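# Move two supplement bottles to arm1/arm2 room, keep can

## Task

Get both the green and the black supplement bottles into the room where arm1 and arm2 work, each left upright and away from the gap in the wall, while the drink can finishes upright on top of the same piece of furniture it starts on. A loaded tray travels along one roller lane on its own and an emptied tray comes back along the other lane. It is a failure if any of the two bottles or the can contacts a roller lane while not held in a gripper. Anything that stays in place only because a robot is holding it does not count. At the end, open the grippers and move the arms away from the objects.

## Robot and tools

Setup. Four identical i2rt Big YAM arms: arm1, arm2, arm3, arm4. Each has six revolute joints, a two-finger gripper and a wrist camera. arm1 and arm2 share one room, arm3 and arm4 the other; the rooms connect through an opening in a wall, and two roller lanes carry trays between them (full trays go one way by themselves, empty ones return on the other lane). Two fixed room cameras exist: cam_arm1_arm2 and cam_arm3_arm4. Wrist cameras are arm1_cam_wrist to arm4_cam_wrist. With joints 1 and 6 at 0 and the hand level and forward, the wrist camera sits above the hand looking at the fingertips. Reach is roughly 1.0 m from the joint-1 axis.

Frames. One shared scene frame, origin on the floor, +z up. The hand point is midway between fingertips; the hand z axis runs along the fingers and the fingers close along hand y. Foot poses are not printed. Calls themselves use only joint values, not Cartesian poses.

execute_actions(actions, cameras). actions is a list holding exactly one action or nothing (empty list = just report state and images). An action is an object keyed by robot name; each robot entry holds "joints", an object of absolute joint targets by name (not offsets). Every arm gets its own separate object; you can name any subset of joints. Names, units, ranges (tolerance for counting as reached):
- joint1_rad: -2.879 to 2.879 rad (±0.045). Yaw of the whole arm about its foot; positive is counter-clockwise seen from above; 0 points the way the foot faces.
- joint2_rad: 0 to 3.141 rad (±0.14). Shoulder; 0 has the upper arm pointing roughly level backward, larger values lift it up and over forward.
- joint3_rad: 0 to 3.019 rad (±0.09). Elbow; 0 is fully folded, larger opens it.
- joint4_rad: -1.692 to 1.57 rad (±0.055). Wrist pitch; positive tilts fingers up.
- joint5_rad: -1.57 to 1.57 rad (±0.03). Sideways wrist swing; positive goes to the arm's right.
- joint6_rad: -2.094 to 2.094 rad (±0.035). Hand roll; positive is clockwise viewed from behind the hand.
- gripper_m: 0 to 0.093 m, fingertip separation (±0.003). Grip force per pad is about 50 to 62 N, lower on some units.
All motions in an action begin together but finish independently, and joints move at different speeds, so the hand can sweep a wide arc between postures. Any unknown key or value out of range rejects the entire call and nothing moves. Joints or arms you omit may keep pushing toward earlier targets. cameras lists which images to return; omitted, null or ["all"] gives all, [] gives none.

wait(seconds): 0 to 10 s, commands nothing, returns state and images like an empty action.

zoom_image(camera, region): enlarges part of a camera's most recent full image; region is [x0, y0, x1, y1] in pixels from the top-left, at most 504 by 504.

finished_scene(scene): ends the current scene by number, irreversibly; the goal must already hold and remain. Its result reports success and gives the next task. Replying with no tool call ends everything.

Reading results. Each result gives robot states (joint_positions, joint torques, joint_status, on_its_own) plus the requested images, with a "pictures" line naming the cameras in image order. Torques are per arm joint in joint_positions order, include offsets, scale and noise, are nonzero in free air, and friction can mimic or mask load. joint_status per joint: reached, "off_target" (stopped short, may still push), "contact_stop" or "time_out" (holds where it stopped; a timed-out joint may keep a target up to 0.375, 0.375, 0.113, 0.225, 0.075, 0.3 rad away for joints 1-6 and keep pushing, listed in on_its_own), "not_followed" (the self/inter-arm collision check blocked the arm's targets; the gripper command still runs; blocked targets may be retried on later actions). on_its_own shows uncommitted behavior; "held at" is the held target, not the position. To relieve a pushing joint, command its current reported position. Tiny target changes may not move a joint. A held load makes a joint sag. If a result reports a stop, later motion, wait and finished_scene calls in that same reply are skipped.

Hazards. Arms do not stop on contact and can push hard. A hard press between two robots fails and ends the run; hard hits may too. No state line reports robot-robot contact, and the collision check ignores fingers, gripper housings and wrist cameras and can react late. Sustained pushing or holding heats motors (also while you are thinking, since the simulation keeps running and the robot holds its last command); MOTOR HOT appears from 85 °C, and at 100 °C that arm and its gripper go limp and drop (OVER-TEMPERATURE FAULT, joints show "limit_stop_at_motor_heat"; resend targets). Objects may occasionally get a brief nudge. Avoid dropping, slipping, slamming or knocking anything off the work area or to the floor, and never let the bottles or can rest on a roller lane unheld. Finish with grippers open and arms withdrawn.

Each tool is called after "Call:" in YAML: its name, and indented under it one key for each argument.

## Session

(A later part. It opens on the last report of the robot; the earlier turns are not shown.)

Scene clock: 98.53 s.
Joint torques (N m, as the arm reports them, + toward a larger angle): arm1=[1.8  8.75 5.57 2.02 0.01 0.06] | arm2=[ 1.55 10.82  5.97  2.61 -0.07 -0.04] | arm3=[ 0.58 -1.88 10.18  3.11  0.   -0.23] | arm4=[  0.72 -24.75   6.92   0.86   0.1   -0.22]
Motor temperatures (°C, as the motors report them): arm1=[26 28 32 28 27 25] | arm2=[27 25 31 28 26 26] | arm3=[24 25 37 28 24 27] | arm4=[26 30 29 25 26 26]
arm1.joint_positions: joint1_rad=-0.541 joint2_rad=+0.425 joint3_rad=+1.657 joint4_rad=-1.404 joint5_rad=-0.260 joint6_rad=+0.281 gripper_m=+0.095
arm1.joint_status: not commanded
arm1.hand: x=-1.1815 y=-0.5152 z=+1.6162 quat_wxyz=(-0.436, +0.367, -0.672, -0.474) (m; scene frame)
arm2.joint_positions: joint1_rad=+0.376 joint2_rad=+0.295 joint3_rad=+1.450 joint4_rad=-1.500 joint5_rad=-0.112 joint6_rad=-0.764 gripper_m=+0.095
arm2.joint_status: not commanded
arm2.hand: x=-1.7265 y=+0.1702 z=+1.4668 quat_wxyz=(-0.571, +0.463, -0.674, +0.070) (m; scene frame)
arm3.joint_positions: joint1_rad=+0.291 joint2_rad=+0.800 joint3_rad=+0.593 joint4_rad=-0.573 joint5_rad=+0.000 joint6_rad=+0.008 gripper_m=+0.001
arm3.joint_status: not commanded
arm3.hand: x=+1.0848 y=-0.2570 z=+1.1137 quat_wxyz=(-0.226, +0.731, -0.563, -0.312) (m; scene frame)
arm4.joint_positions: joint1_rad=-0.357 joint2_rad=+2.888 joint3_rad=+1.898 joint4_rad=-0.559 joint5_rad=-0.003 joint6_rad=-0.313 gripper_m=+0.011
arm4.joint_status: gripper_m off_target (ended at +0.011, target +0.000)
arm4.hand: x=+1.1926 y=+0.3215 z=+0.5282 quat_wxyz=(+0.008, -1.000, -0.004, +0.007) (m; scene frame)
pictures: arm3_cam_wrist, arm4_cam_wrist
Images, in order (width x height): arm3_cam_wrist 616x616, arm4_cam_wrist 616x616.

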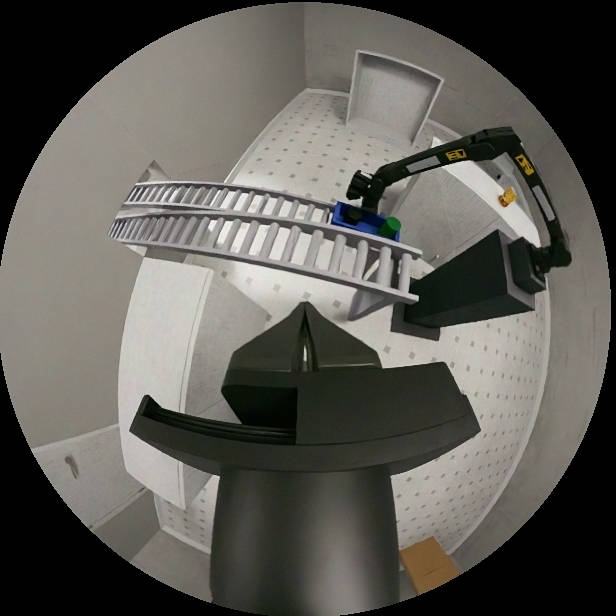

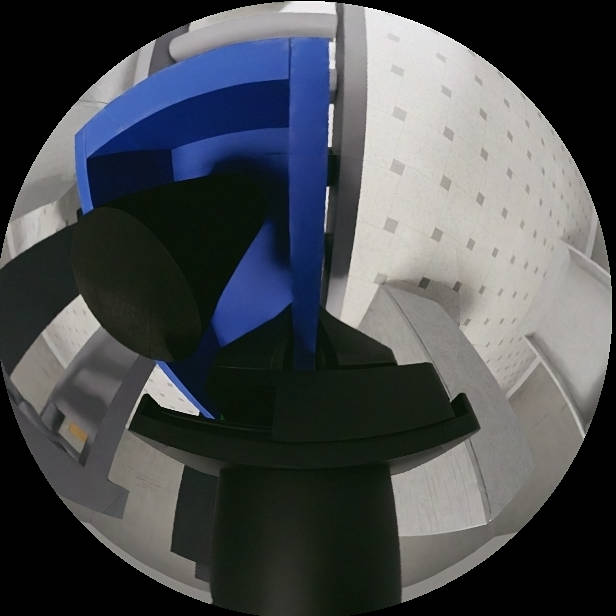

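Call:
execute_actions:
  actions:
    - {"arm4":{"joints":{"joint2_rad":2.7,"joint3_rad":1.8,"joint4_rad":-0.63}}}
  cameras: ["arm4_cam_wrist"]

Call:
execute_actions:
  actions:
    - {"arm4":{"joints":{"joint2_rad":2.49,"joint3_rad":1.69,"joint4_rad":-0.73}}}
  cameras: []

Call:
execute_actions:
  actions:
    - {"arm4":{"joints":{"joint2_rad":2.13,"joint3_rad":1.66,"joint4_rad":-1.09}}}
  cameras: ["arm4_cam_wrist","arm3_cam_wrist"]

Scene clock: 103.07 s.
Joint torques (N m, as the arm reports them, + toward a larger angle): arm1=[1.93 9.1  5.52 1.93 0.01 0.05] | arm2=[ 1.18 10.37  6.28  2.62 -0.05  0.  ] | arm3=[ 0.89 -2.18 10.27  2.95 -0.02 -0.17] | arm4=[  1.13 -28.6    5.81   0.02  -0.24  -0.14]
Motor temperatures (°C, as the motors report them): arm1=[26 28 32 28 27 25] | arm2=[27 25 31 28 26 26] | arm3=[24 25 37 28 24 27] | arm4=[26 30 29 25 26 26]
arm1.joint_positions: joint1_rad=-0.541 joint2_rad=+0.425 joint3_rad=+1.657 joint4_rad=-1.404 joint5_rad=-0.260 joint6_rad=+0.281 gripper_m=+0.095
arm1.joint_status: not commanded
arm1.hand: x=-1.1815 y=-0.5152 z=+1.6162 quat_wxyz=(-0.436, +0.367, -0.672, -0.474) (m; scene frame)
arm2.joint_positions: joint1_rad=+0.376 joint2_rad=+0.295 joint3_rad=+1.450 joint4_rad=-1.500 joint5_rad=-0.112 joint6_rad=-0.764 gripper_m=+0.095
arm2.joint_status: not commanded
arm2.hand: x=-1.7265 y=+0.1702 z=+1.4668 quat_wxyz=(-0.571, +0.463, -0.674, +0.070) (m; scene frame)
arm3.joint_positions: joint1_rad=+0.291 joint2_rad=+0.800 joint3_rad=+0.593 joint4_rad=-0.573 joint5_rad=+0.000 joint6_rad=+0.008 gripper_m=+0.001
arm3.joint_status: not commanded
arm3.hand: x=+1.0848 y=-0.2570 z=+1.1137 quat_wxyz=(-0.226, +0.731, -0.563, -0.312) (m; scene frame)
arm4.joint_positions: joint1_rad=-0.357 joint2_rad=+2.748 joint3_rad=+1.790 joint4_rad=-0.615 joint5_rad=+0.004 joint6_rad=-0.319 gripper_m=+0.011
arm4.joint_status: all done
arm4.hand: x=+1.1962 y=+0.3207 z=+0.5879 quat_wxyz=(+0.008, -1.000, -0.007, -0.005) (m; scene frame)
pictures: arm4_cam_wrist
Images, in order (width x height): arm4_cam_wrist 616x616.

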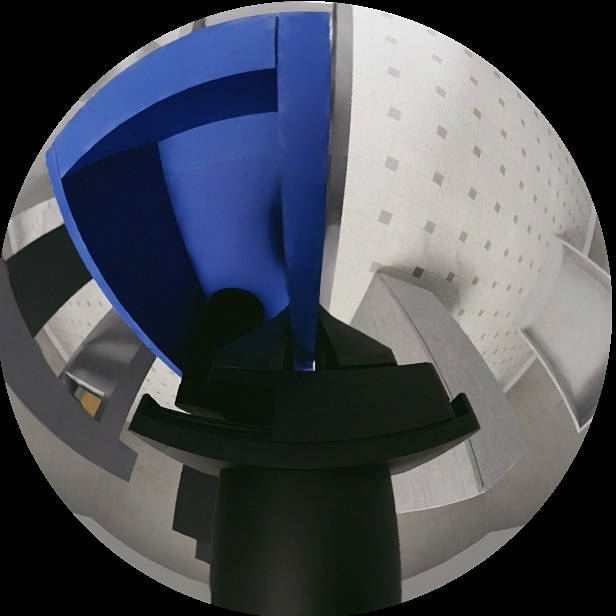

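Scene clock: 104.43 s.
Joint torques (N m, as the arm reports them, + toward a larger angle): arm1=[1.76 8.84 5.52 1.99 0.   0.04] | arm2=[ 1.84 10.42  6.11  2.34 -0.05  0.01] | arm3=[ 0.5  -1.46 10.3   2.98 -0.03 -0.22] | arm4=[  0.82 -27.05   7.95   0.28  -0.24  -0.11]
Motor temperatures (°C, as the motors report them): arm1=[26 28 32 28 27 25] | arm2=[27 25 31 28 26 26] | arm3=[24 25 37 28 24 27] | arm4=[26 30 29 25 26 26]
arm1.joint_positions: joint1_rad=-0.541 joint2_rad=+0.425 joint3_rad=+1.657 joint4_rad=-1.404 joint5_rad=-0.260 joint6_rad=+0.281 gripper_m=+0.095
arm1.joint_status: not commanded
arm1.hand: x=-1.1815 y=-0.5152 z=+1.6162 quat_wxyz=(-0.436, +0.367, -0.672, -0.474) (m; scene frame)
arm2.joint_positions: joint1_rad=+0.376 joint2_rad=+0.295 joint3_rad=+1.450 joint4_rad=-1.500 joint5_rad=-0.112 joint6_rad=-0.764 gripper_m=+0.095
arm2.joint_status: not commanded
arm2.hand: x=-1.7265 y=+0.1702 z=+1.4668 quat_wxyz=(-0.571, +0.463, -0.674, +0.070) (m; scene frame)
arm3.joint_positions: joint1_rad=+0.291 joint2_rad=+0.800 joint3_rad=+0.593 joint4_rad=-0.573 joint5_rad=+0.000 joint6_rad=+0.008 gripper_m=+0.001
arm3.joint_status: not commanded
arm3.hand: x=+1.0848 y=-0.2570 z=+1.1137 quat_wxyz=(-0.226, +0.731, -0.563, -0.312) (m; scene frame)
arm4.joint_positions: joint1_rad=-0.357 joint2_rad=+2.530 joint3_rad=+1.659 joint4_rad=-0.721 joint5_rad=+0.004 joint6_rad=-0.321 gripper_m=+0.011
arm4.joint_status: all done
arm4.hand: x=+1.2003 y=+0.3180 z=+0.6878 quat_wxyz=(+0.005, -1.000, -0.008, -0.014) (m; scene frame)
pictures: none
No camera images: the call's "cameras" was empty. Leave "cameras" out to get every camera's image.

Scene clock: 106.03 s.
Joint torques (N m, as the arm reports them, + toward a larger angle): arm1=[1.66 8.82 5.48 1.87 0.01 0.04] | arm2=[ 0.94 10.95  6.17  2.5  -0.03 -0.01] | arm3=[ 0.79 -1.81 10.1   2.97 -0.08 -0.24] | arm4=[  0.7  -27.85   9.39  -0.28  -0.24  -0.12]
Motor temperatures (°C, as the motors report them): arm1=[26 28 32 28 27 25] | arm2=[27 25 31 28 26 26] | arm3=[24 25 37 28 24 27] | arm4=[26 30 29 25 26 26]
arm1.joint_positions: joint1_rad=-0.541 joint2_rad=+0.425 joint3_rad=+1.657 joint4_rad=-1.404 joint5_rad=-0.260 joint6_rad=+0.281 gripper_m=+0.095
arm1.joint_status: not commanded
arm1.hand: x=-1.1815 y=-0.5152 z=+1.6162 quat_wxyz=(-0.436, +0.367, -0.672, -0.474) (m; scene frame)
arm2.joint_positions: joint1_rad=+0.376 joint2_rad=+0.295 joint3_rad=+1.450 joint4_rad=-1.500 joint5_rad=-0.112 joint6_rad=-0.764 gripper_m=+0.095
arm2.joint_status: not commanded
arm2.hand: x=-1.7265 y=+0.1702 z=+1.4668 quat_wxyz=(-0.571, +0.463, -0.674, +0.070) (m; scene frame)
arm3.joint_positions: joint1_rad=+0.291 joint2_rad=+0.800 joint3_rad=+0.593 joint4_rad=-0.573 joint5_rad=+0.000 joint6_rad=+0.008 gripper_m=+0.001
arm3.joint_status: not commanded
arm3.hand: x=+1.0848 y=-0.2570 z=+1.1137 quat_wxyz=(-0.226, +0.731, -0.563, -0.312) (m; scene frame)
arm4.joint_positions: joint1_rad=-0.357 joint2_rad=+2.190 joint3_rad=+1.629 joint4_rad=-1.069 joint5_rad=+0.004 joint6_rad=-0.321 gripper_m=+0.011
arm4.joint_status: all done
arm4.hand: x=+1.2046 y=+0.3138 z=+0.8843 quat_wxyz=(-0.001, -0.999, -0.008, -0.033) (m; scene frame)
pictures: arm3_cam_wrist, arm4_cam_wrist
Images, in order (width x height): arm3_cam_wrist 616x616, arm4_cam_wrist 616x616.

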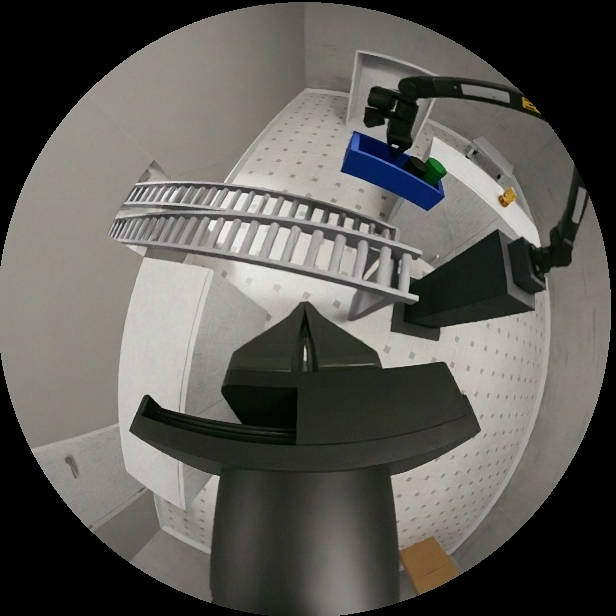

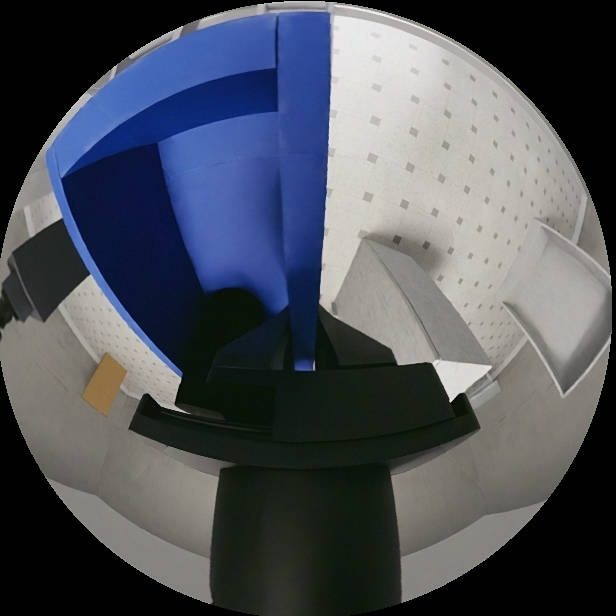

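Call:
execute_actions:
  actions:
    - {"arm4":{"joints":{"joint2_rad":2.09}}}
  cameras: []

Call:
execute_actions:
  actions:
    - {"arm4":{"joints":{"joint1_rad":0.07,"joint6_rad":0.11}}}
  cameras: ["arm4_cam_wrist","arm3_cam_wrist","cam_arm3_arm4"]

Call:
zoom_image:
  camera: "arm3_cam_wrist"
  region: [280,80,520,320]

Scene clock: 110.87 s.
Joint torques (N m, as the arm reports them, + toward a larger angle): arm1=[2.   8.78 5.51 1.92 0.02 0.05] | arm2=[ 1.53 11.39  6.14  2.58 -0.05  0.03] | arm3=[ 0.91 -2.5  10.04  3.03 -0.04 -0.14] | arm4=[  0.7  -27.23   9.67  -0.27  -0.25  -0.12]
Motor temperatures (°C, as the motors report them): arm1=[26 28 32 28 27 25] | arm2=[27 25 31 28 26 26] | arm3=[24 25 37 28 24 27] | arm4=[26 30 30 25 26 26]
arm1.joint_positions: joint1_rad=-0.541 joint2_rad=+0.425 joint3_rad=+1.657 joint4_rad=-1.404 joint5_rad=-0.260 joint6_rad=+0.281 gripper_m=+0.095
arm1.joint_status: not commanded
arm1.hand: x=-1.1815 y=-0.5152 z=+1.6162 quat_wxyz=(-0.436, +0.367, -0.672, -0.474) (m; scene frame)
arm2.joint_positions: joint1_rad=+0.376 joint2_rad=+0.295 joint3_rad=+1.450 joint4_rad=-1.500 joint5_rad=-0.112 joint6_rad=-0.764 gripper_m=+0.095
arm2.joint_status: not commanded
arm2.hand: x=-1.7265 y=+0.1702 z=+1.4668 quat_wxyz=(-0.571, +0.463, -0.674, +0.070) (m; scene frame)
arm3.joint_positions: joint1_rad=+0.291 joint2_rad=+0.800 joint3_rad=+0.593 joint4_rad=-0.573 joint5_rad=+0.000 joint6_rad=+0.008 gripper_m=+0.001
arm3.joint_status: not commanded
arm3.hand: x=+1.0848 y=-0.2570 z=+1.1137 quat_wxyz=(-0.226, +0.731, -0.563, -0.312) (m; scene frame)
arm4.joint_positions: joint1_rad=-0.357 joint2_rad=+2.151 joint3_rad=+1.629 joint4_rad=-1.070 joint5_rad=+0.004 joint6_rad=-0.321 gripper_m=+0.011
arm4.joint_status: all done
arm4.hand: x=+1.1982 y=+0.3154 z=+0.9073 quat_wxyz=(+0.005, -1.000, -0.008, -0.014) (m; scene frame)
pictures: none
No camera images: the call's "cameras" was empty. Leave "cameras" out to get every camera's image.

Scene clock: 112.70 s.
Joint torques (N m, as the arm reports them, + toward a larger angle): arm1=[1.91 9.03 5.52 1.94 0.01 0.05] | arm2=[ 1.29 10.49  6.25  2.33 -0.08 -0.05] | arm3=[ 1.15 -2.62 10.04  2.92 -0.02 -0.18] | arm4=[  1.45 -27.81   9.57  -0.14  -0.55   0.09]
Motor temperatures (°C, as the motors report them): arm1=[26 28 32 28 27 25] | arm2=[27 25 31 28 26 26] | arm3=[24 25 37 28 24 27] | arm4=[26 30 30 25 26 26]
arm1.joint_positions: joint1_rad=-0.541 joint2_rad=+0.425 joint3_rad=+1.657 joint4_rad=-1.404 joint5_rad=-0.260 joint6_rad=+0.281 gripper_m=+0.095
arm1.joint_status: not commanded
arm1.hand: x=-1.1815 y=-0.5152 z=+1.6162 quat_wxyz=(-0.436, +0.367, -0.672, -0.474) (m; scene frame)
arm2.joint_positions: joint1_rad=+0.376 joint2_rad=+0.295 joint3_rad=+1.450 joint4_rad=-1.500 joint5_rad=-0.112 joint6_rad=-0.764 gripper_m=+0.095
arm2.joint_status: not commanded
arm2.hand: x=-1.7265 y=+0.1702 z=+1.4668 quat_wxyz=(-0.571, +0.463, -0.674, +0.070) (m; scene frame)
arm3.joint_positions: joint1_rad=+0.291 joint2_rad=+0.800 joint3_rad=+0.593 joint4_rad=-0.573 joint5_rad=+0.000 joint6_rad=+0.008 gripper_m=+0.001
arm3.joint_status: not commanded
arm3.hand: x=+1.0848 y=-0.2570 z=+1.1137 quat_wxyz=(-0.226, +0.731, -0.563, -0.312) (m; scene frame)
arm4.joint_positions: joint1_rad=+0.061 joint2_rad=+2.151 joint3_rad=+1.629 joint4_rad=-1.073 joint5_rad=+0.011 joint6_rad=+0.100 gripper_m=+0.011
arm4.joint_status: all done
arm4.hand: x=+1.1740 y=+0.0638 z=+0.9040 quat_wxyz=(+0.013, -1.000, -0.007, -0.015) (m; scene frame)
pictures: arm3_cam_wrist, arm4_cam_wrist, cam_arm3_arm4
Images, in order (width x height): arm3_cam_wrist 616x616, arm4_cam_wrist 616x616, cam_arm3_arm4 672x504.

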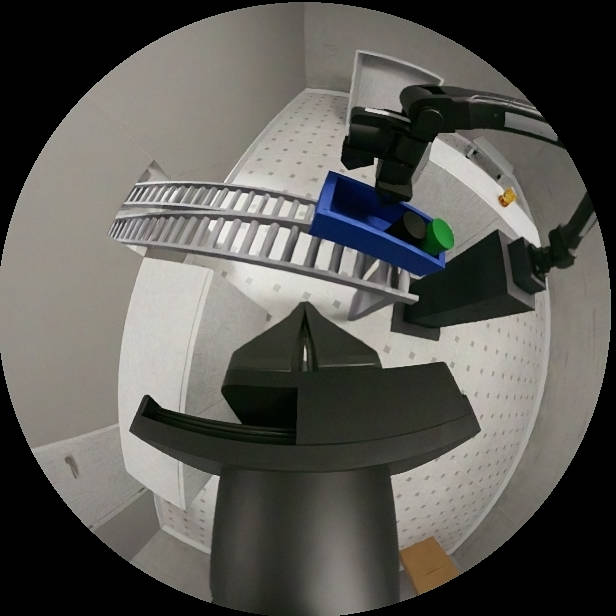

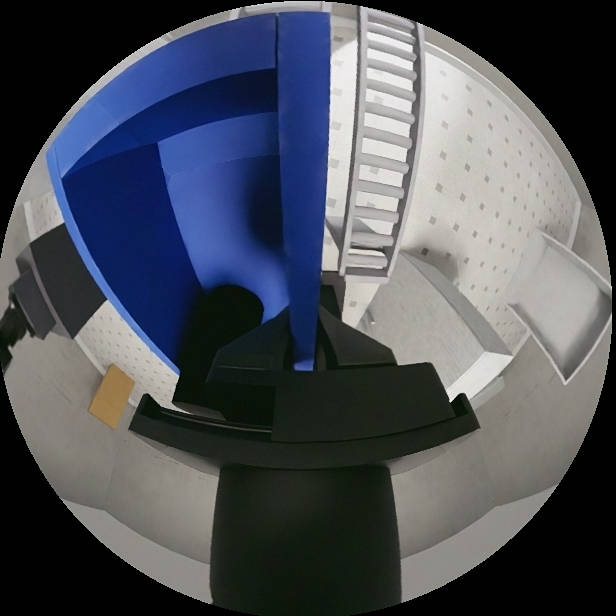

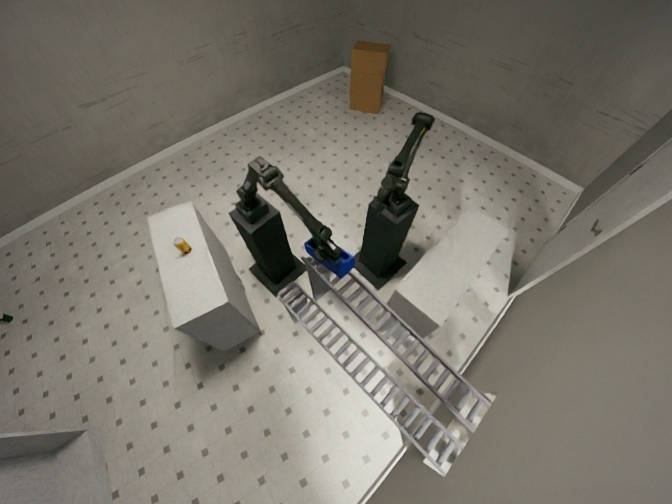

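Region (280, 80, 520, 320) of arm3_cam_wrist's 616x616 image, scaled by 2.100, with more detail than that image has.

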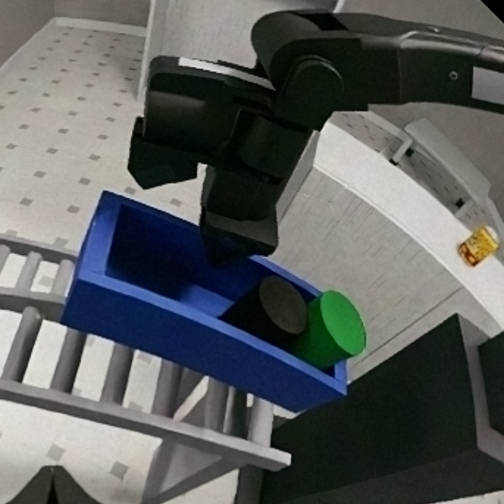

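Call:
execute_actions:
  actions:
    - {"arm4":{"joints":{"joint2_rad":2.24,"joint3_rad":1.72,"joint4_rad":-1.01,"joint5_rad":-0.015}}}
  cameras: ["arm4_cam_wrist","arm3_cam_wrist"]

Call:
zoom_image:
  camera: "arm3_cam_wrist"
  region: [280,120,480,320]

Scene clock: 118.63 s.
Joint torques (N m, as the arm reports them, + toward a larger angle): arm1=[1.77 8.94 5.55 1.95 0.01 0.06] | arm2=[ 1.48 11.59  6.25  2.7  -0.04 -0.06] | arm3=[ 0.98 -2.03 10.15  2.93 -0.06 -0.16] | arm4=[  1.51 -29.32  10.55   0.28  -0.52   0.04]
Motor temperatures (°C, as the motors report them): arm1=[26 28 32 28 27 25] | arm2=[27 25 31 28 26 26] | arm3=[24 25 37 28 24 27] | arm4=[26 30 30 25 26 26]
arm1.joint_positions: joint1_rad=-0.541 joint2_rad=+0.425 joint3_rad=+1.657 joint4_rad=-1.404 joint5_rad=-0.260 joint6_rad=+0.281 gripper_m=+0.095
arm1.joint_status: not commanded
arm1.hand: x=-1.1815 y=-0.5152 z=+1.6162 quat_wxyz=(-0.436, +0.367, -0.672, -0.474) (m; scene frame)
arm2.joint_positions: joint1_rad=+0.376 joint2_rad=+0.295 joint3_rad=+1.450 joint4_rad=-1.500 joint5_rad=-0.112 joint6_rad=-0.764 gripper_m=+0.095
arm2.joint_status: not commanded
arm2.hand: x=-1.7265 y=+0.1702 z=+1.4668 quat_wxyz=(-0.571, +0.463, -0.674, +0.070) (m; scene frame)
arm3.joint_positions: joint1_rad=+0.291 joint2_rad=+0.800 joint3_rad=+0.593 joint4_rad=-0.573 joint5_rad=+0.000 joint6_rad=+0.008 gripper_m=+0.001
arm3.joint_status: not commanded
arm3.hand: x=+1.0848 y=-0.2570 z=+1.1137 quat_wxyz=(-0.226, +0.731, -0.563, -0.312) (m; scene frame)
arm4.joint_positions: joint1_rad=+0.062 joint2_rad=+2.310 joint3_rad=+1.667 joint4_rad=-1.005 joint5_rad=-0.004 joint6_rad=+0.104 gripper_m=+0.011
arm4.joint_status: all done
arm4.hand: x=+1.1727 y=+0.0618 z=+0.8203 quat_wxyz=(+0.008, -0.999, -0.005, -0.042) (m; scene frame)
pictures: arm3_cam_wrist, arm4_cam_wrist
Images, in order (width x height): arm3_cam_wrist 616x616, arm4_cam_wrist 616x616.

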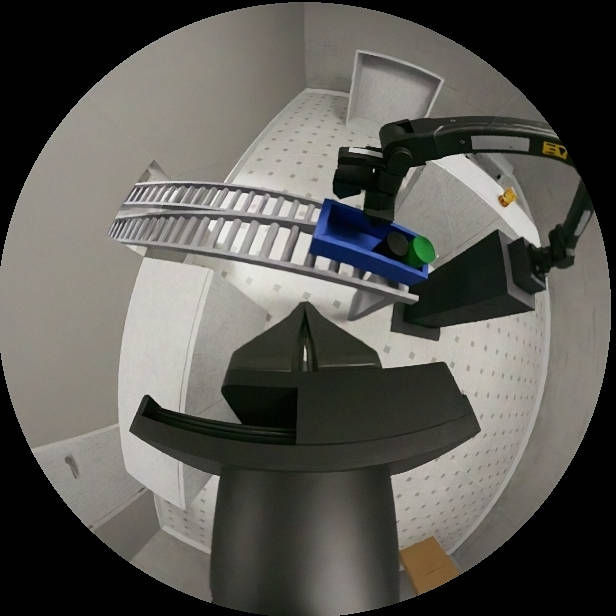

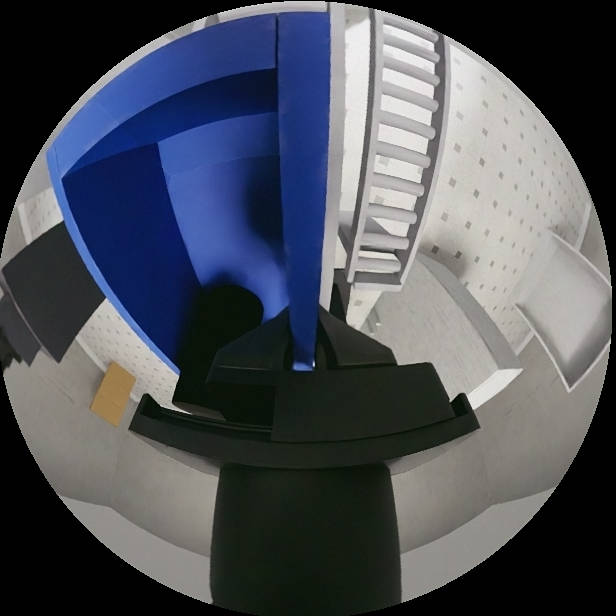

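Region (280, 120, 480, 320) of arm3_cam_wrist's 616x616 image, scaled by 2.520, with more detail than that image has.

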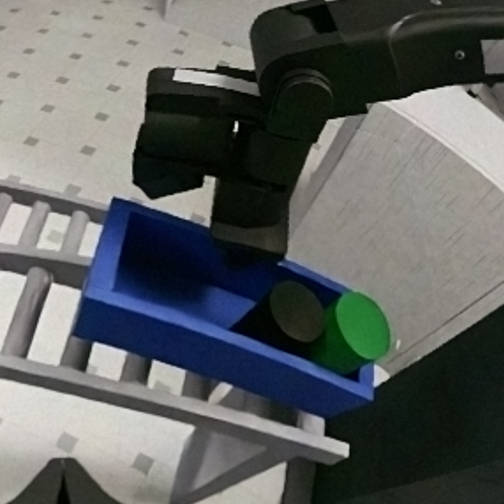

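Call:
execute_actions:
  actions:
    - {"arm4":{"joints":{"joint2_rad":2.29,"joint3_rad":1.76,"joint4_rad":-0.93}}}
  cameras: ["arm4_cam_wrist","arm3_cam_wrist"]

Call:
execute_actions:
  actions:
    - {"arm4":{"joints":{"joint2_rad":2.36,"joint3_rad":1.78,"joint4_rad":-0.91}}}
  cameras: ["arm4_cam_wrist","arm3_cam_wrist"]

Call:
zoom_image:
  camera: "arm3_cam_wrist"
  region: [280,120,480,320]

Scene clock: 124.13 s.
Joint torques (N m, as the arm reports them, + toward a larger angle): arm1=[1.61 9.06 5.54 1.93 0.01 0.04] | arm2=[ 1.79 11.12  6.06  2.54 -0.01  0.02] | arm3=[-0.26 -1.83 10.2   2.8  -0.04 -0.2 ] | arm4=[  1.55 -26.88  11.85   0.66  -0.51   0.04]
Motor temperatures (°C, as the motors report them): arm1=[26 28 32 28 27 25] | arm2=[27 25 31 28 26 26] | arm3=[24 25 37 28 24 27] | arm4=[26 31 31 25 26 26]
arm1.joint_positions: joint1_rad=-0.541 joint2_rad=+0.425 joint3_rad=+1.657 joint4_rad=-1.404 joint5_rad=-0.260 joint6_rad=+0.281 gripper_m=+0.095
arm1.joint_status: not commanded
arm1.hand: x=-1.1815 y=-0.5152 z=+1.6162 quat_wxyz=(-0.436, +0.367, -0.672, -0.474) (m; scene frame)
arm2.joint_positions: joint1_rad=+0.376 joint2_rad=+0.295 joint3_rad=+1.450 joint4_rad=-1.500 joint5_rad=-0.112 joint6_rad=-0.764 gripper_m=+0.095
arm2.joint_status: not commanded
arm2.hand: x=-1.7265 y=+0.1702 z=+1.4668 quat_wxyz=(-0.571, +0.463, -0.674, +0.070) (m; scene frame)
arm3.joint_positions: joint1_rad=+0.291 joint2_rad=+0.800 joint3_rad=+0.593 joint4_rad=-0.573 joint5_rad=+0.000 joint6_rad=+0.008 gripper_m=+0.001
arm3.joint_status: not commanded
arm3.hand: x=+1.0848 y=-0.2570 z=+1.1137 quat_wxyz=(-0.226, +0.731, -0.563, -0.312) (m; scene frame)
arm4.joint_positions: joint1_rad=+0.062 joint2_rad=+2.329 joint3_rad=+1.692 joint4_rad=-0.930 joint5_rad=-0.004 joint6_rad=+0.104 gripper_m=+0.011
arm4.joint_status: all done
arm4.hand: x=+1.1473 y=+0.0589 z=+0.8155 quat_wxyz=(+0.004, -1.000, -0.005, -0.002) (m; scene frame)
pictures: arm3_cam_wrist, arm4_cam_wrist
Images, in order (width x height): arm3_cam_wrist 616x616, arm4_cam_wrist 616x616.

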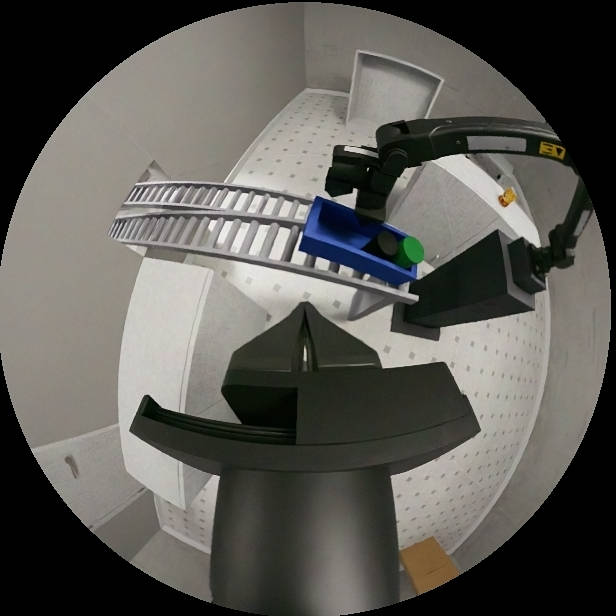

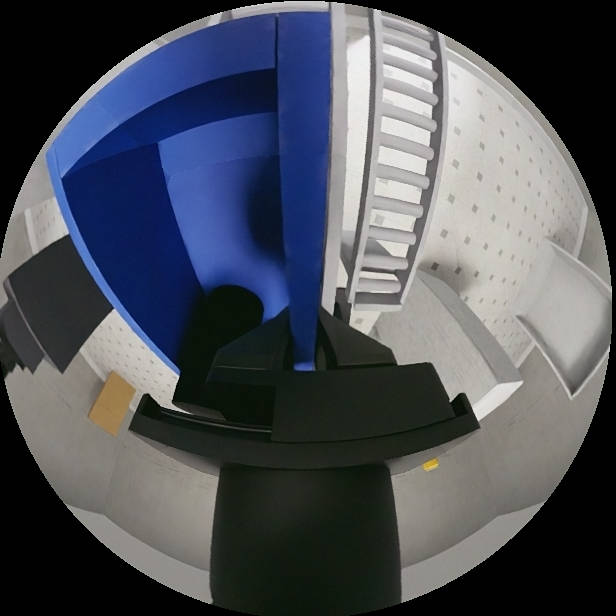

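Scene clock: 125.00 s.
Joint torques (N m, as the arm reports them, + toward a larger angle): arm1=[1.7  8.87 5.5  1.91 0.   0.06] | arm2=[ 1.45 10.63  6.13  2.41 -0.07 -0.05] | arm3=[ 0.8  -2.61 10.25  2.78 -0.04 -0.16] | arm4=[  1.46 -27.7   10.76   0.91  -0.3    0.03]
Motor temperatures (°C, as the motors report them): arm1=[26 28 32 28 27 25] | arm2=[27 25 31 28 26 26] | arm3=[24 25 37 28 24 27] | arm4=[26 31 31 25 26 26]
arm1.joint_positions: joint1_rad=-0.541 joint2_rad=+0.425 joint3_rad=+1.657 joint4_rad=-1.404 joint5_rad=-0.260 joint6_rad=+0.281 gripper_m=+0.095
arm1.joint_status: not commanded
arm1.hand: x=-1.1815 y=-0.5152 z=+1.6162 quat_wxyz=(-0.436, +0.367, -0.672, -0.474) (m; scene frame)
arm2.joint_positions: joint1_rad=+0.376 joint2_rad=+0.295 joint3_rad=+1.450 joint4_rad=-1.500 joint5_rad=-0.112 joint6_rad=-0.764 gripper_m=+0.095
arm2.joint_status: not commanded
arm2.hand: x=-1.7265 y=+0.1702 z=+1.4668 quat_wxyz=(-0.571, +0.463, -0.674, +0.070) (m; scene frame)
arm3.joint_positions: joint1_rad=+0.291 joint2_rad=+0.800 joint3_rad=+0.593 joint4_rad=-0.573 joint5_rad=+0.000 joint6_rad=+0.008 gripper_m=+0.001
arm3.joint_status: not commanded
arm3.hand: x=+1.0848 y=-0.2570 z=+1.1137 quat_wxyz=(-0.226, +0.731, -0.563, -0.312) (m; scene frame)
arm4.joint_positions: joint1_rad=+0.062 joint2_rad=+2.402 joint3_rad=+1.722 joint4_rad=-0.919 joint5_rad=-0.009 joint6_rad=+0.104 gripper_m=+0.011
arm4.joint_status: all done
arm4.hand: x=+1.1494 y=+0.0588 z=+0.7794 quat_wxyz=(+0.003, -1.000, -0.005, -0.018) (m; scene frame)
pictures: arm3_cam_wrist, arm4_cam_wrist
Images, in order (width x height): arm3_cam_wrist 616x616, arm4_cam_wrist 616x616.

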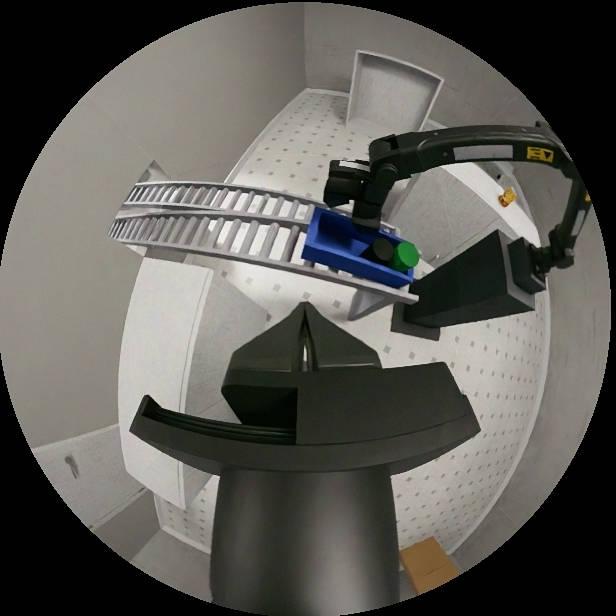

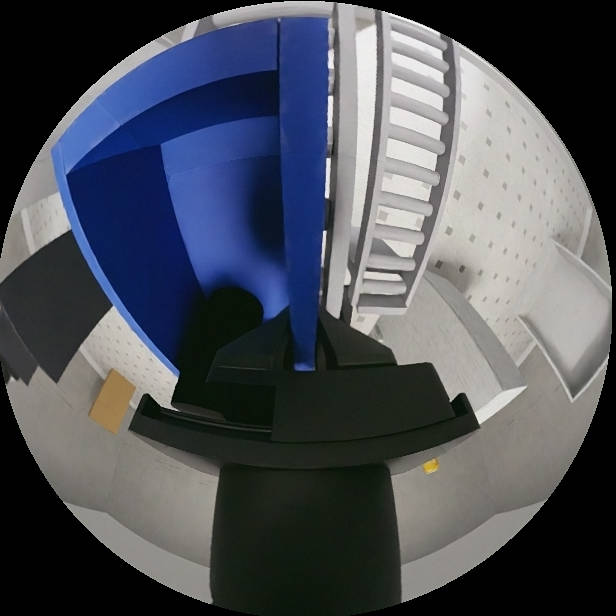

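Region (280, 120, 480, 320) of arm3_cam_wrist's 616x616 image, scaled by 2.520, with more detail than that image has.

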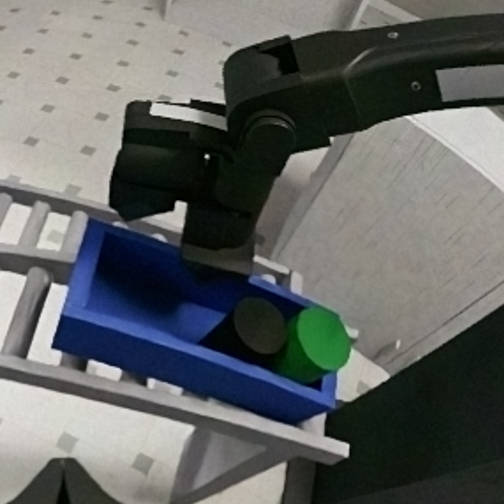

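Call:
execute_actions:
  actions:
    - {"arm4":{"joints":{"joint2_rad":2.43,"joint3_rad":1.8,"joint4_rad":-0.87}}}
  cameras: ["arm4_cam_wrist","arm3_cam_wrist"]

Call:
zoom_image:
  camera: "arm3_cam_wrist"
  region: [280,120,480,320]

Scene clock: 128.83 s.
Joint torques (N m, as the arm reports them, + toward a larger angle): arm1=[1.53 8.88 5.47 1.92 0.   0.05] | arm2=[ 1.23 11.1   6.07  2.44 -0.06  0.03] | arm3=[ 1.09 -1.77 10.11  3.18 -0.01 -0.21] | arm4=[  1.44 -24.55  10.56   1.61  -0.32   0.04]
Motor temperatures (°C, as the motors report them): arm1=[26 28 32 28 27 25] | arm2=[27 25 31 28 26 26] | arm3=[24 25 37 28 24 27] | arm4=[26 31 31 25 26 26]
arm1.joint_positions: joint1_rad=-0.541 joint2_rad=+0.425 joint3_rad=+1.657 joint4_rad=-1.404 joint5_rad=-0.260 joint6_rad=+0.281 gripper_m=+0.095
arm1.joint_status: not commanded
arm1.hand: x=-1.1815 y=-0.5152 z=+1.6162 quat_wxyz=(-0.436, +0.367, -0.672, -0.474) (m; scene frame)
arm2.joint_positions: joint1_rad=+0.376 joint2_rad=+0.295 joint3_rad=+1.450 joint4_rad=-1.500 joint5_rad=-0.112 joint6_rad=-0.764 gripper_m=+0.095
arm2.joint_status: not commanded
arm2.hand: x=-1.7265 y=+0.1702 z=+1.4668 quat_wxyz=(-0.571, +0.463, -0.674, +0.070) (m; scene frame)
arm3.joint_positions: joint1_rad=+0.291 joint2_rad=+0.800 joint3_rad=+0.593 joint4_rad=-0.573 joint5_rad=+0.000 joint6_rad=+0.008 gripper_m=+0.001
arm3.joint_status: not commanded
arm3.hand: x=+1.0848 y=-0.2570 z=+1.1137 quat_wxyz=(-0.226, +0.731, -0.563, -0.312) (m; scene frame)
arm4.joint_positions: joint1_rad=+0.062 joint2_rad=+2.436 joint3_rad=+1.745 joint4_rad=-0.895 joint5_rad=-0.008 joint6_rad=+0.104 gripper_m=+0.011
arm4.joint_status: all done
arm4.hand: x=+1.1425 y=+0.0583 z=+0.7650 quat_wxyz=(+0.003, -1.000, -0.005, -0.012) (m; scene frame)
pictures: arm3_cam_wrist, arm4_cam_wrist
Images, in order (width x height): arm3_cam_wrist 616x616, arm4_cam_wrist 616x616.

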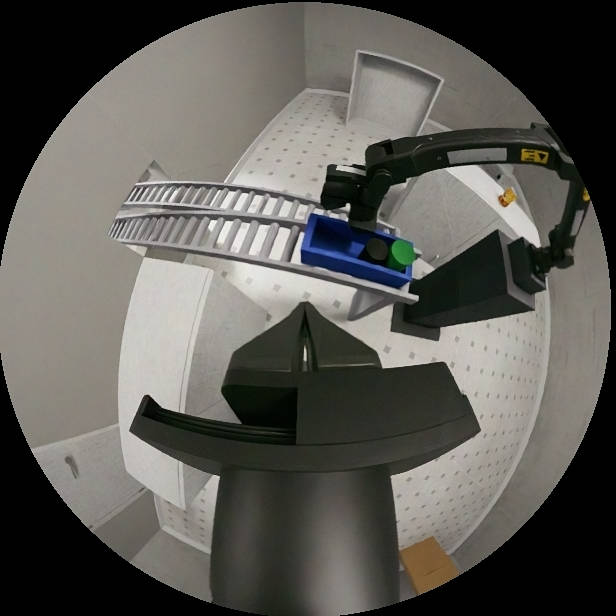

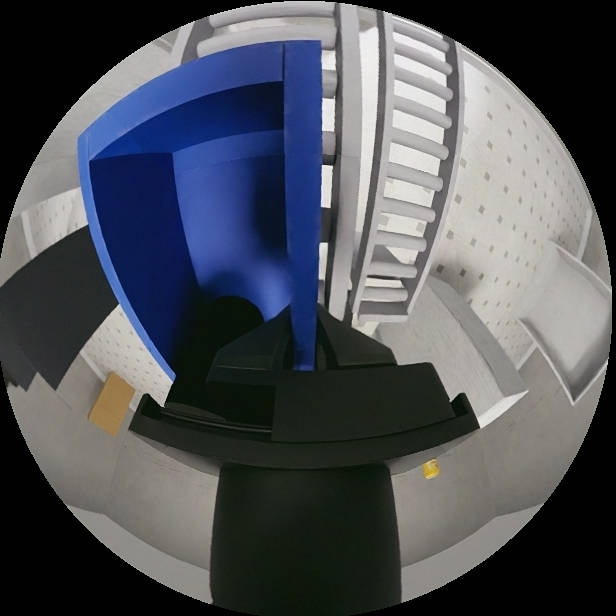

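Region (280, 120, 480, 320) of arm3_cam_wrist's 616x616 image, scaled by 2.520, with more detail than that image has.

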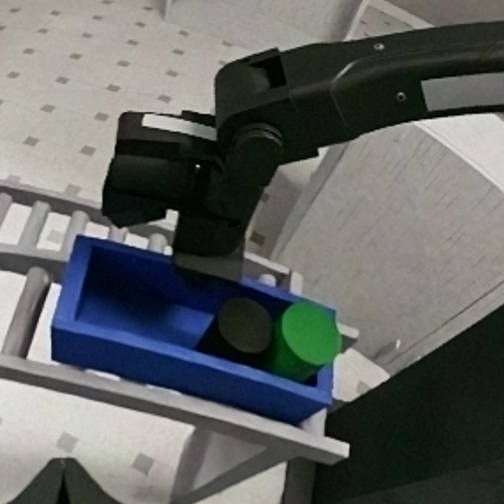

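Call:
execute_actions:
  actions:
    - {"arm4":{"joints":{"joint2_rad":2.46,"joint3_rad":1.81}},"arm3":{"joints":{"joint1_rad":0.43,"joint2_rad":2.0,"joint3_rad":1.0,"joint4_rad":0.1}}}
  cameras: []

Call:
execute_actions:
  actions:
    - {"arm3":{"joints":{"joint1_rad":0.41,"joint2_rad":2.19,"joint3_rad":1.11,"joint4_rad":0.22}}}
  cameras: ["arm4_cam_wrist","arm3_cam_wrist"]

Scene clock: 133.97 s.
Joint torques (N m, as the arm reports them, + toward a larger angle): arm1=[1.81 8.8  5.61 1.88 0.   0.05] | arm2=[ 1.57 11.39  6.05  2.68 -0.07  0.01] | arm3=[  0.54 -15.12   6.69   2.64  -0.04  -0.12] | arm4=[  1.49 -24.09  10.2    1.49  -0.29   0.04]
Motor temperatures (°C, as the motors report them): arm1=[26 28 32 28 27 25] | arm2=[27 25 31 28 26 26] | arm3=[24 25 37 28 24 27] | arm4=[26 31 31 25 26 26]
arm1.joint_positions: joint1_rad=-0.541 joint2_rad=+0.425 joint3_rad=+1.657 joint4_rad=-1.404 joint5_rad=-0.260 joint6_rad=+0.281 gripper_m=+0.095
arm1.joint_status: not commanded
arm1.hand: x=-1.1815 y=-0.5152 z=+1.6162 quat_wxyz=(-0.436, +0.367, -0.672, -0.474) (m; scene frame)
arm2.joint_positions: joint1_rad=+0.376 joint2_rad=+0.295 joint3_rad=+1.450 joint4_rad=-1.500 joint5_rad=-0.112 joint6_rad=-0.764 gripper_m=+0.095
arm2.joint_status: not commanded
arm2.hand: x=-1.7265 y=+0.1702 z=+1.4668 quat_wxyz=(-0.571, +0.463, -0.674, +0.070) (m; scene frame)
arm3.joint_positions: joint1_rad=+0.425 joint2_rad=+2.009 joint3_rad=+0.987 joint4_rad=+0.079 joint5_rad=+0.000 joint6_rad=+0.008 gripper_m=+0.001
arm3.joint_status: all done
arm3.hand: x=+0.9438 y=-0.0607 z=+0.8363 quat_wxyz=(-0.163, +0.791, -0.527, -0.263) (m; scene frame)
arm4.joint_positions: joint1_rad=+0.062 joint2_rad=+2.458 joint3_rad=+1.759 joint4_rad=-0.892 joint5_rad=-0.009 joint6_rad=+0.104 gripper_m=+0.011
arm4.joint_status: all done
arm4.hand: x=+1.1414 y=+0.0582 z=+0.7550 quat_wxyz=(+0.003, -1.000, -0.005, -0.014) (m; scene frame)
pictures: none
No camera images: the call's "cameras" was empty. Leave "cameras" out to get every camera's image.

Scene clock: 135.03 s.
Joint torques (N m, as the arm reports them, + toward a larger angle): arm1=[1.87 9.01 5.57 1.94 0.01 0.05] | arm2=[ 1.36 10.57  6.02  2.35 -0.05 -0.05] | arm3=[ -0.47 -16.91   6.2    2.54  -0.06  -0.19] | arm4=[  1.45 -24.18  10.2    1.47  -0.3    0.03]
Motor temperatures (°C, as the motors report them): arm1=[26 28 32 28 27 25] | arm2=[27 25 31 28 26 26] | arm3=[24 25 37 28 24 27] | arm4=[26 31 31 25 26 26]
arm1.joint_positions: joint1_rad=-0.541 joint2_rad=+0.425 joint3_rad=+1.657 joint4_rad=-1.404 joint5_rad=-0.260 joint6_rad=+0.281 gripper_m=+0.095
arm1.joint_status: not commanded
arm1.hand: x=-1.1815 y=-0.5152 z=+1.6162 quat_wxyz=(-0.436, +0.367, -0.672, -0.474) (m; scene frame)
arm2.joint_positions: joint1_rad=+0.376 joint2_rad=+0.295 joint3_rad=+1.450 joint4_rad=-1.500 joint5_rad=-0.112 joint6_rad=-0.764 gripper_m=+0.095
arm2.joint_status: not commanded
arm2.hand: x=-1.7265 y=+0.1702 z=+1.4668 quat_wxyz=(-0.571, +0.463, -0.674, +0.070) (m; scene frame)
arm3.joint_positions: joint1_rad=+0.425 joint2_rad=+2.202 joint3_rad=+1.097 joint4_rad=+0.202 joint5_rad=+0.000 joint6_rad=+0.008 gripper_m=+0.001
arm3.joint_status: all done
arm3.hand: x=+0.9284 y=-0.0273 z=+0.7789 quat_wxyz=(-0.174, +0.786, -0.524, -0.280) (m; scene frame)
arm4.joint_positions: joint1_rad=+0.062 joint2_rad=+2.458 joint3_rad=+1.759 joint4_rad=-0.892 joint5_rad=-0.009 joint6_rad=+0.104 gripper_m=+0.011
arm4.joint_status: not commanded
arm4.hand: x=+1.1414 y=+0.0582 z=+0.7550 quat_wxyz=(+0.003, -1.000, -0.005, -0.014) (m; scene frame)
pictures: arm3_cam_wrist, arm4_cam_wrist
Images, in order (width x height): arm3_cam_wrist 616x616, arm4_cam_wrist 616x616.

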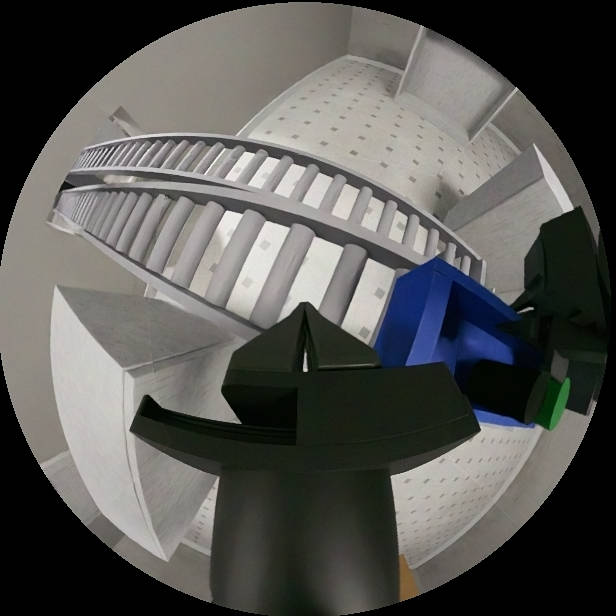

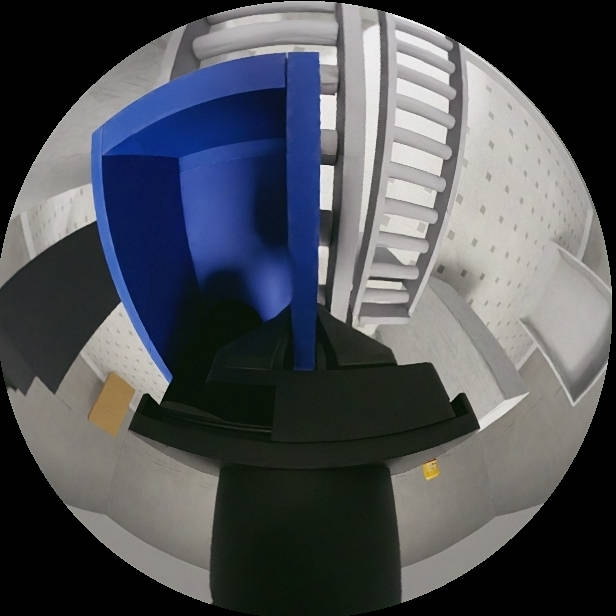

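Call:
execute_actions:
  actions:
    - {"arm3":{"joints":{"joint1_rad":0.36,"joint2_rad":2.25}}}
  cameras: ["arm3_cam_wrist"]

Call:
execute_actions:
  actions:
    - {"arm4":{"joints":{"gripper_m":0.03}}}
  cameras: ["arm4_cam_wrist","arm3_cam_wrist"]

Scene clock: 138.20 s.
Joint torques (N m, as the arm reports them, + toward a larger angle): arm1=[1.72 8.85 5.55 1.9  0.02 0.04] | arm2=[ 1.41 11.79  5.92  2.58 -0.09  0.  ] | arm3=[  1.77 -16.29   5.51   2.5   -0.06  -0.23] | arm4=[  1.32 -24.13  10.2    1.49  -0.3    0.04]
Motor temperatures (°C, as the motors report them): arm1=[26 28 32 28 27 25] | arm2=[27 25 31 28 26 26] | arm3=[24 26 36 28 24 27] | arm4=[26 30 31 25 26 26]
arm1.joint_positions: joint1_rad=-0.541 joint2_rad=+0.425 joint3_rad=+1.657 joint4_rad=-1.404 joint5_rad=-0.260 joint6_rad=+0.281 gripper_m=+0.095
arm1.joint_status: not commanded
arm1.hand: x=-1.1815 y=-0.5152 z=+1.6162 quat_wxyz=(-0.436, +0.367, -0.672, -0.474) (m; scene frame)
arm2.joint_positions: joint1_rad=+0.376 joint2_rad=+0.295 joint3_rad=+1.450 joint4_rad=-1.500 joint5_rad=-0.112 joint6_rad=-0.764 gripper_m=+0.095
arm2.joint_status: not commanded
arm2.hand: x=-1.7265 y=+0.1702 z=+1.4668 quat_wxyz=(-0.571, +0.463, -0.674, +0.070) (m; scene frame)
arm3.joint_positions: joint1_rad=+0.359 joint2_rad=+2.250 joint3_rad=+1.097 joint4_rad=+0.202 joint5_rad=+0.000 joint6_rad=+0.007 gripper_m=+0.001
arm3.joint_status: all done
arm3.hand: x=+0.9712 y=-0.0252 z=+0.7494 quat_wxyz=(-0.170, +0.774, -0.554, -0.255) (m; scene frame)
arm4.joint_positions: joint1_rad=+0.062 joint2_rad=+2.458 joint3_rad=+1.759 joint4_rad=-0.892 joint5_rad=-0.009 joint6_rad=+0.104 gripper_m=+0.011
arm4.joint_status: not commanded
arm4.hand: x=+1.1414 y=+0.0582 z=+0.7550 quat_wxyz=(+0.003, -1.000, -0.005, -0.014) (m; scene frame)
pictures: arm3_cam_wrist
Images, in order (width x height): arm3_cam_wrist 616x616.

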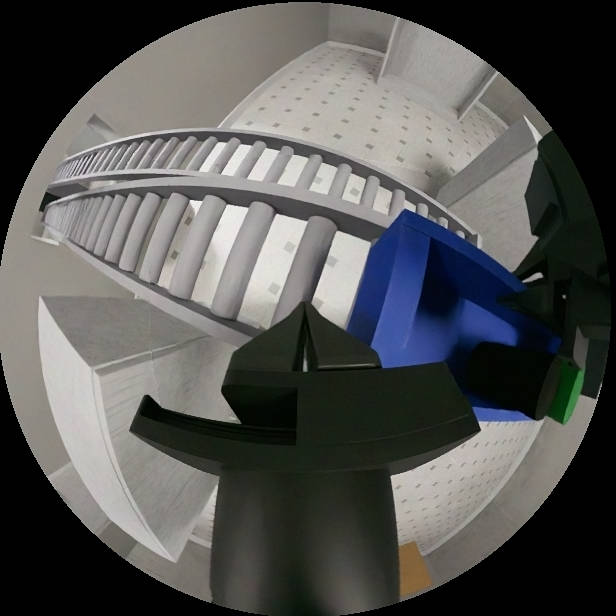

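Scene clock: 138.83 s.
Joint torques (N m, as the arm reports them, + toward a larger angle): arm1=[1.82 8.86 5.57 1.94 0.01 0.04] | arm2=[ 1.96 10.93  6.13  2.42 -0.11  0.03] | arm3=[  0.28 -16.12   5.85   2.53   0.03  -0.18] | arm4=[  1.45 -23.89  10.11   1.13  -0.12   0.04]
Motor temperatures (°C, as the motors report them): arm1=[26 28 32 28 27 25] | arm2=[27 25 31 28 26 26] | arm3=[24 26 36 28 24 27] | arm4=[26 30 31 25 26 26]
arm1.joint_positions: joint1_rad=-0.541 joint2_rad=+0.425 joint3_rad=+1.657 joint4_rad=-1.404 joint5_rad=-0.260 joint6_rad=+0.281 gripper_m=+0.095
arm1.joint_status: not commanded
arm1.hand: x=-1.1815 y=-0.5152 z=+1.6162 quat_wxyz=(-0.436, +0.367, -0.672, -0.474) (m; scene frame)
arm2.joint_positions: joint1_rad=+0.376 joint2_rad=+0.295 joint3_rad=+1.450 joint4_rad=-1.500 joint5_rad=-0.112 joint6_rad=-0.764 gripper_m=+0.095
arm2.joint_status: not commanded
arm2.hand: x=-1.7265 y=+0.1702 z=+1.4668 quat_wxyz=(-0.571, +0.463, -0.674, +0.070) (m; scene frame)
arm3.joint_positions: joint1_rad=+0.359 joint2_rad=+2.250 joint3_rad=+1.097 joint4_rad=+0.202 joint5_rad=-0.002 joint6_rad=+0.007 gripper_m=+0.001
arm3.joint_status: not commanded
arm3.hand: x=+0.9707 y=-0.0254 z=+0.7494 quat_wxyz=(-0.169, +0.775, -0.554, -0.255) (m; scene frame)
arm4.joint_positions: joint1_rad=+0.062 joint2_rad=+2.458 joint3_rad=+1.760 joint4_rad=-0.882 joint5_rad=-0.013 joint6_rad=+0.104 gripper_m=+0.030
arm4.joint_status: all done
arm4.hand: x=+1.1386 y=+0.0572 z=+0.7551 quat_wxyz=(+0.000, -1.000, -0.005, -0.009) (m; scene frame)
pictures: arm3_cam_wrist, arm4_cam_wrist
Images, in order (width x height): arm3_cam_wrist 616x616, arm4_cam_wrist 616x616.

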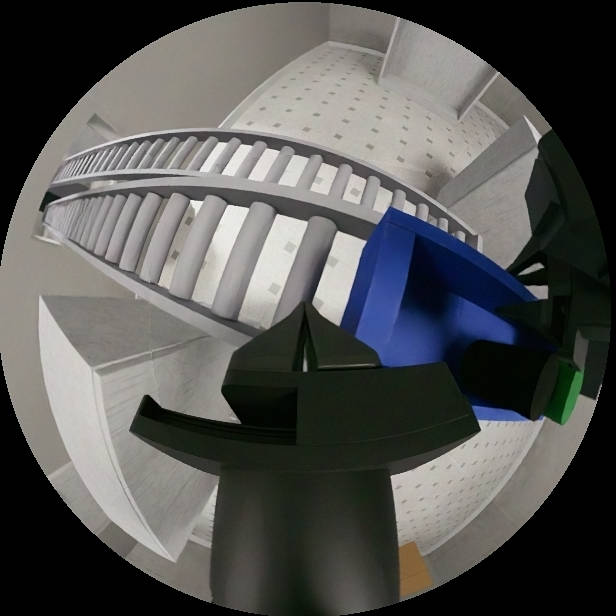

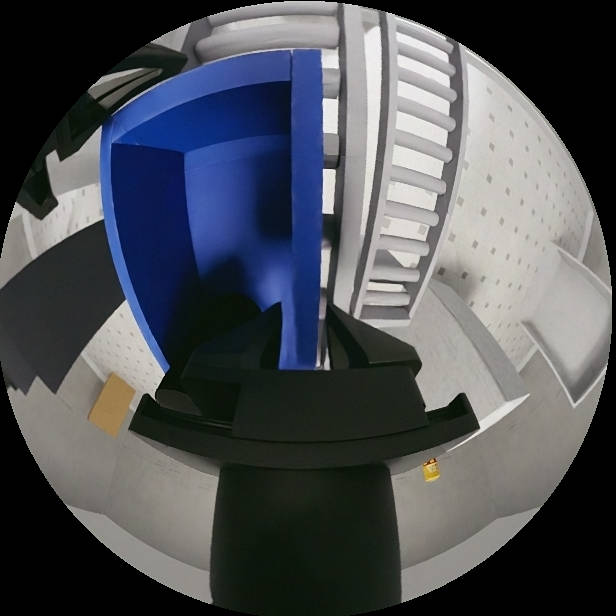

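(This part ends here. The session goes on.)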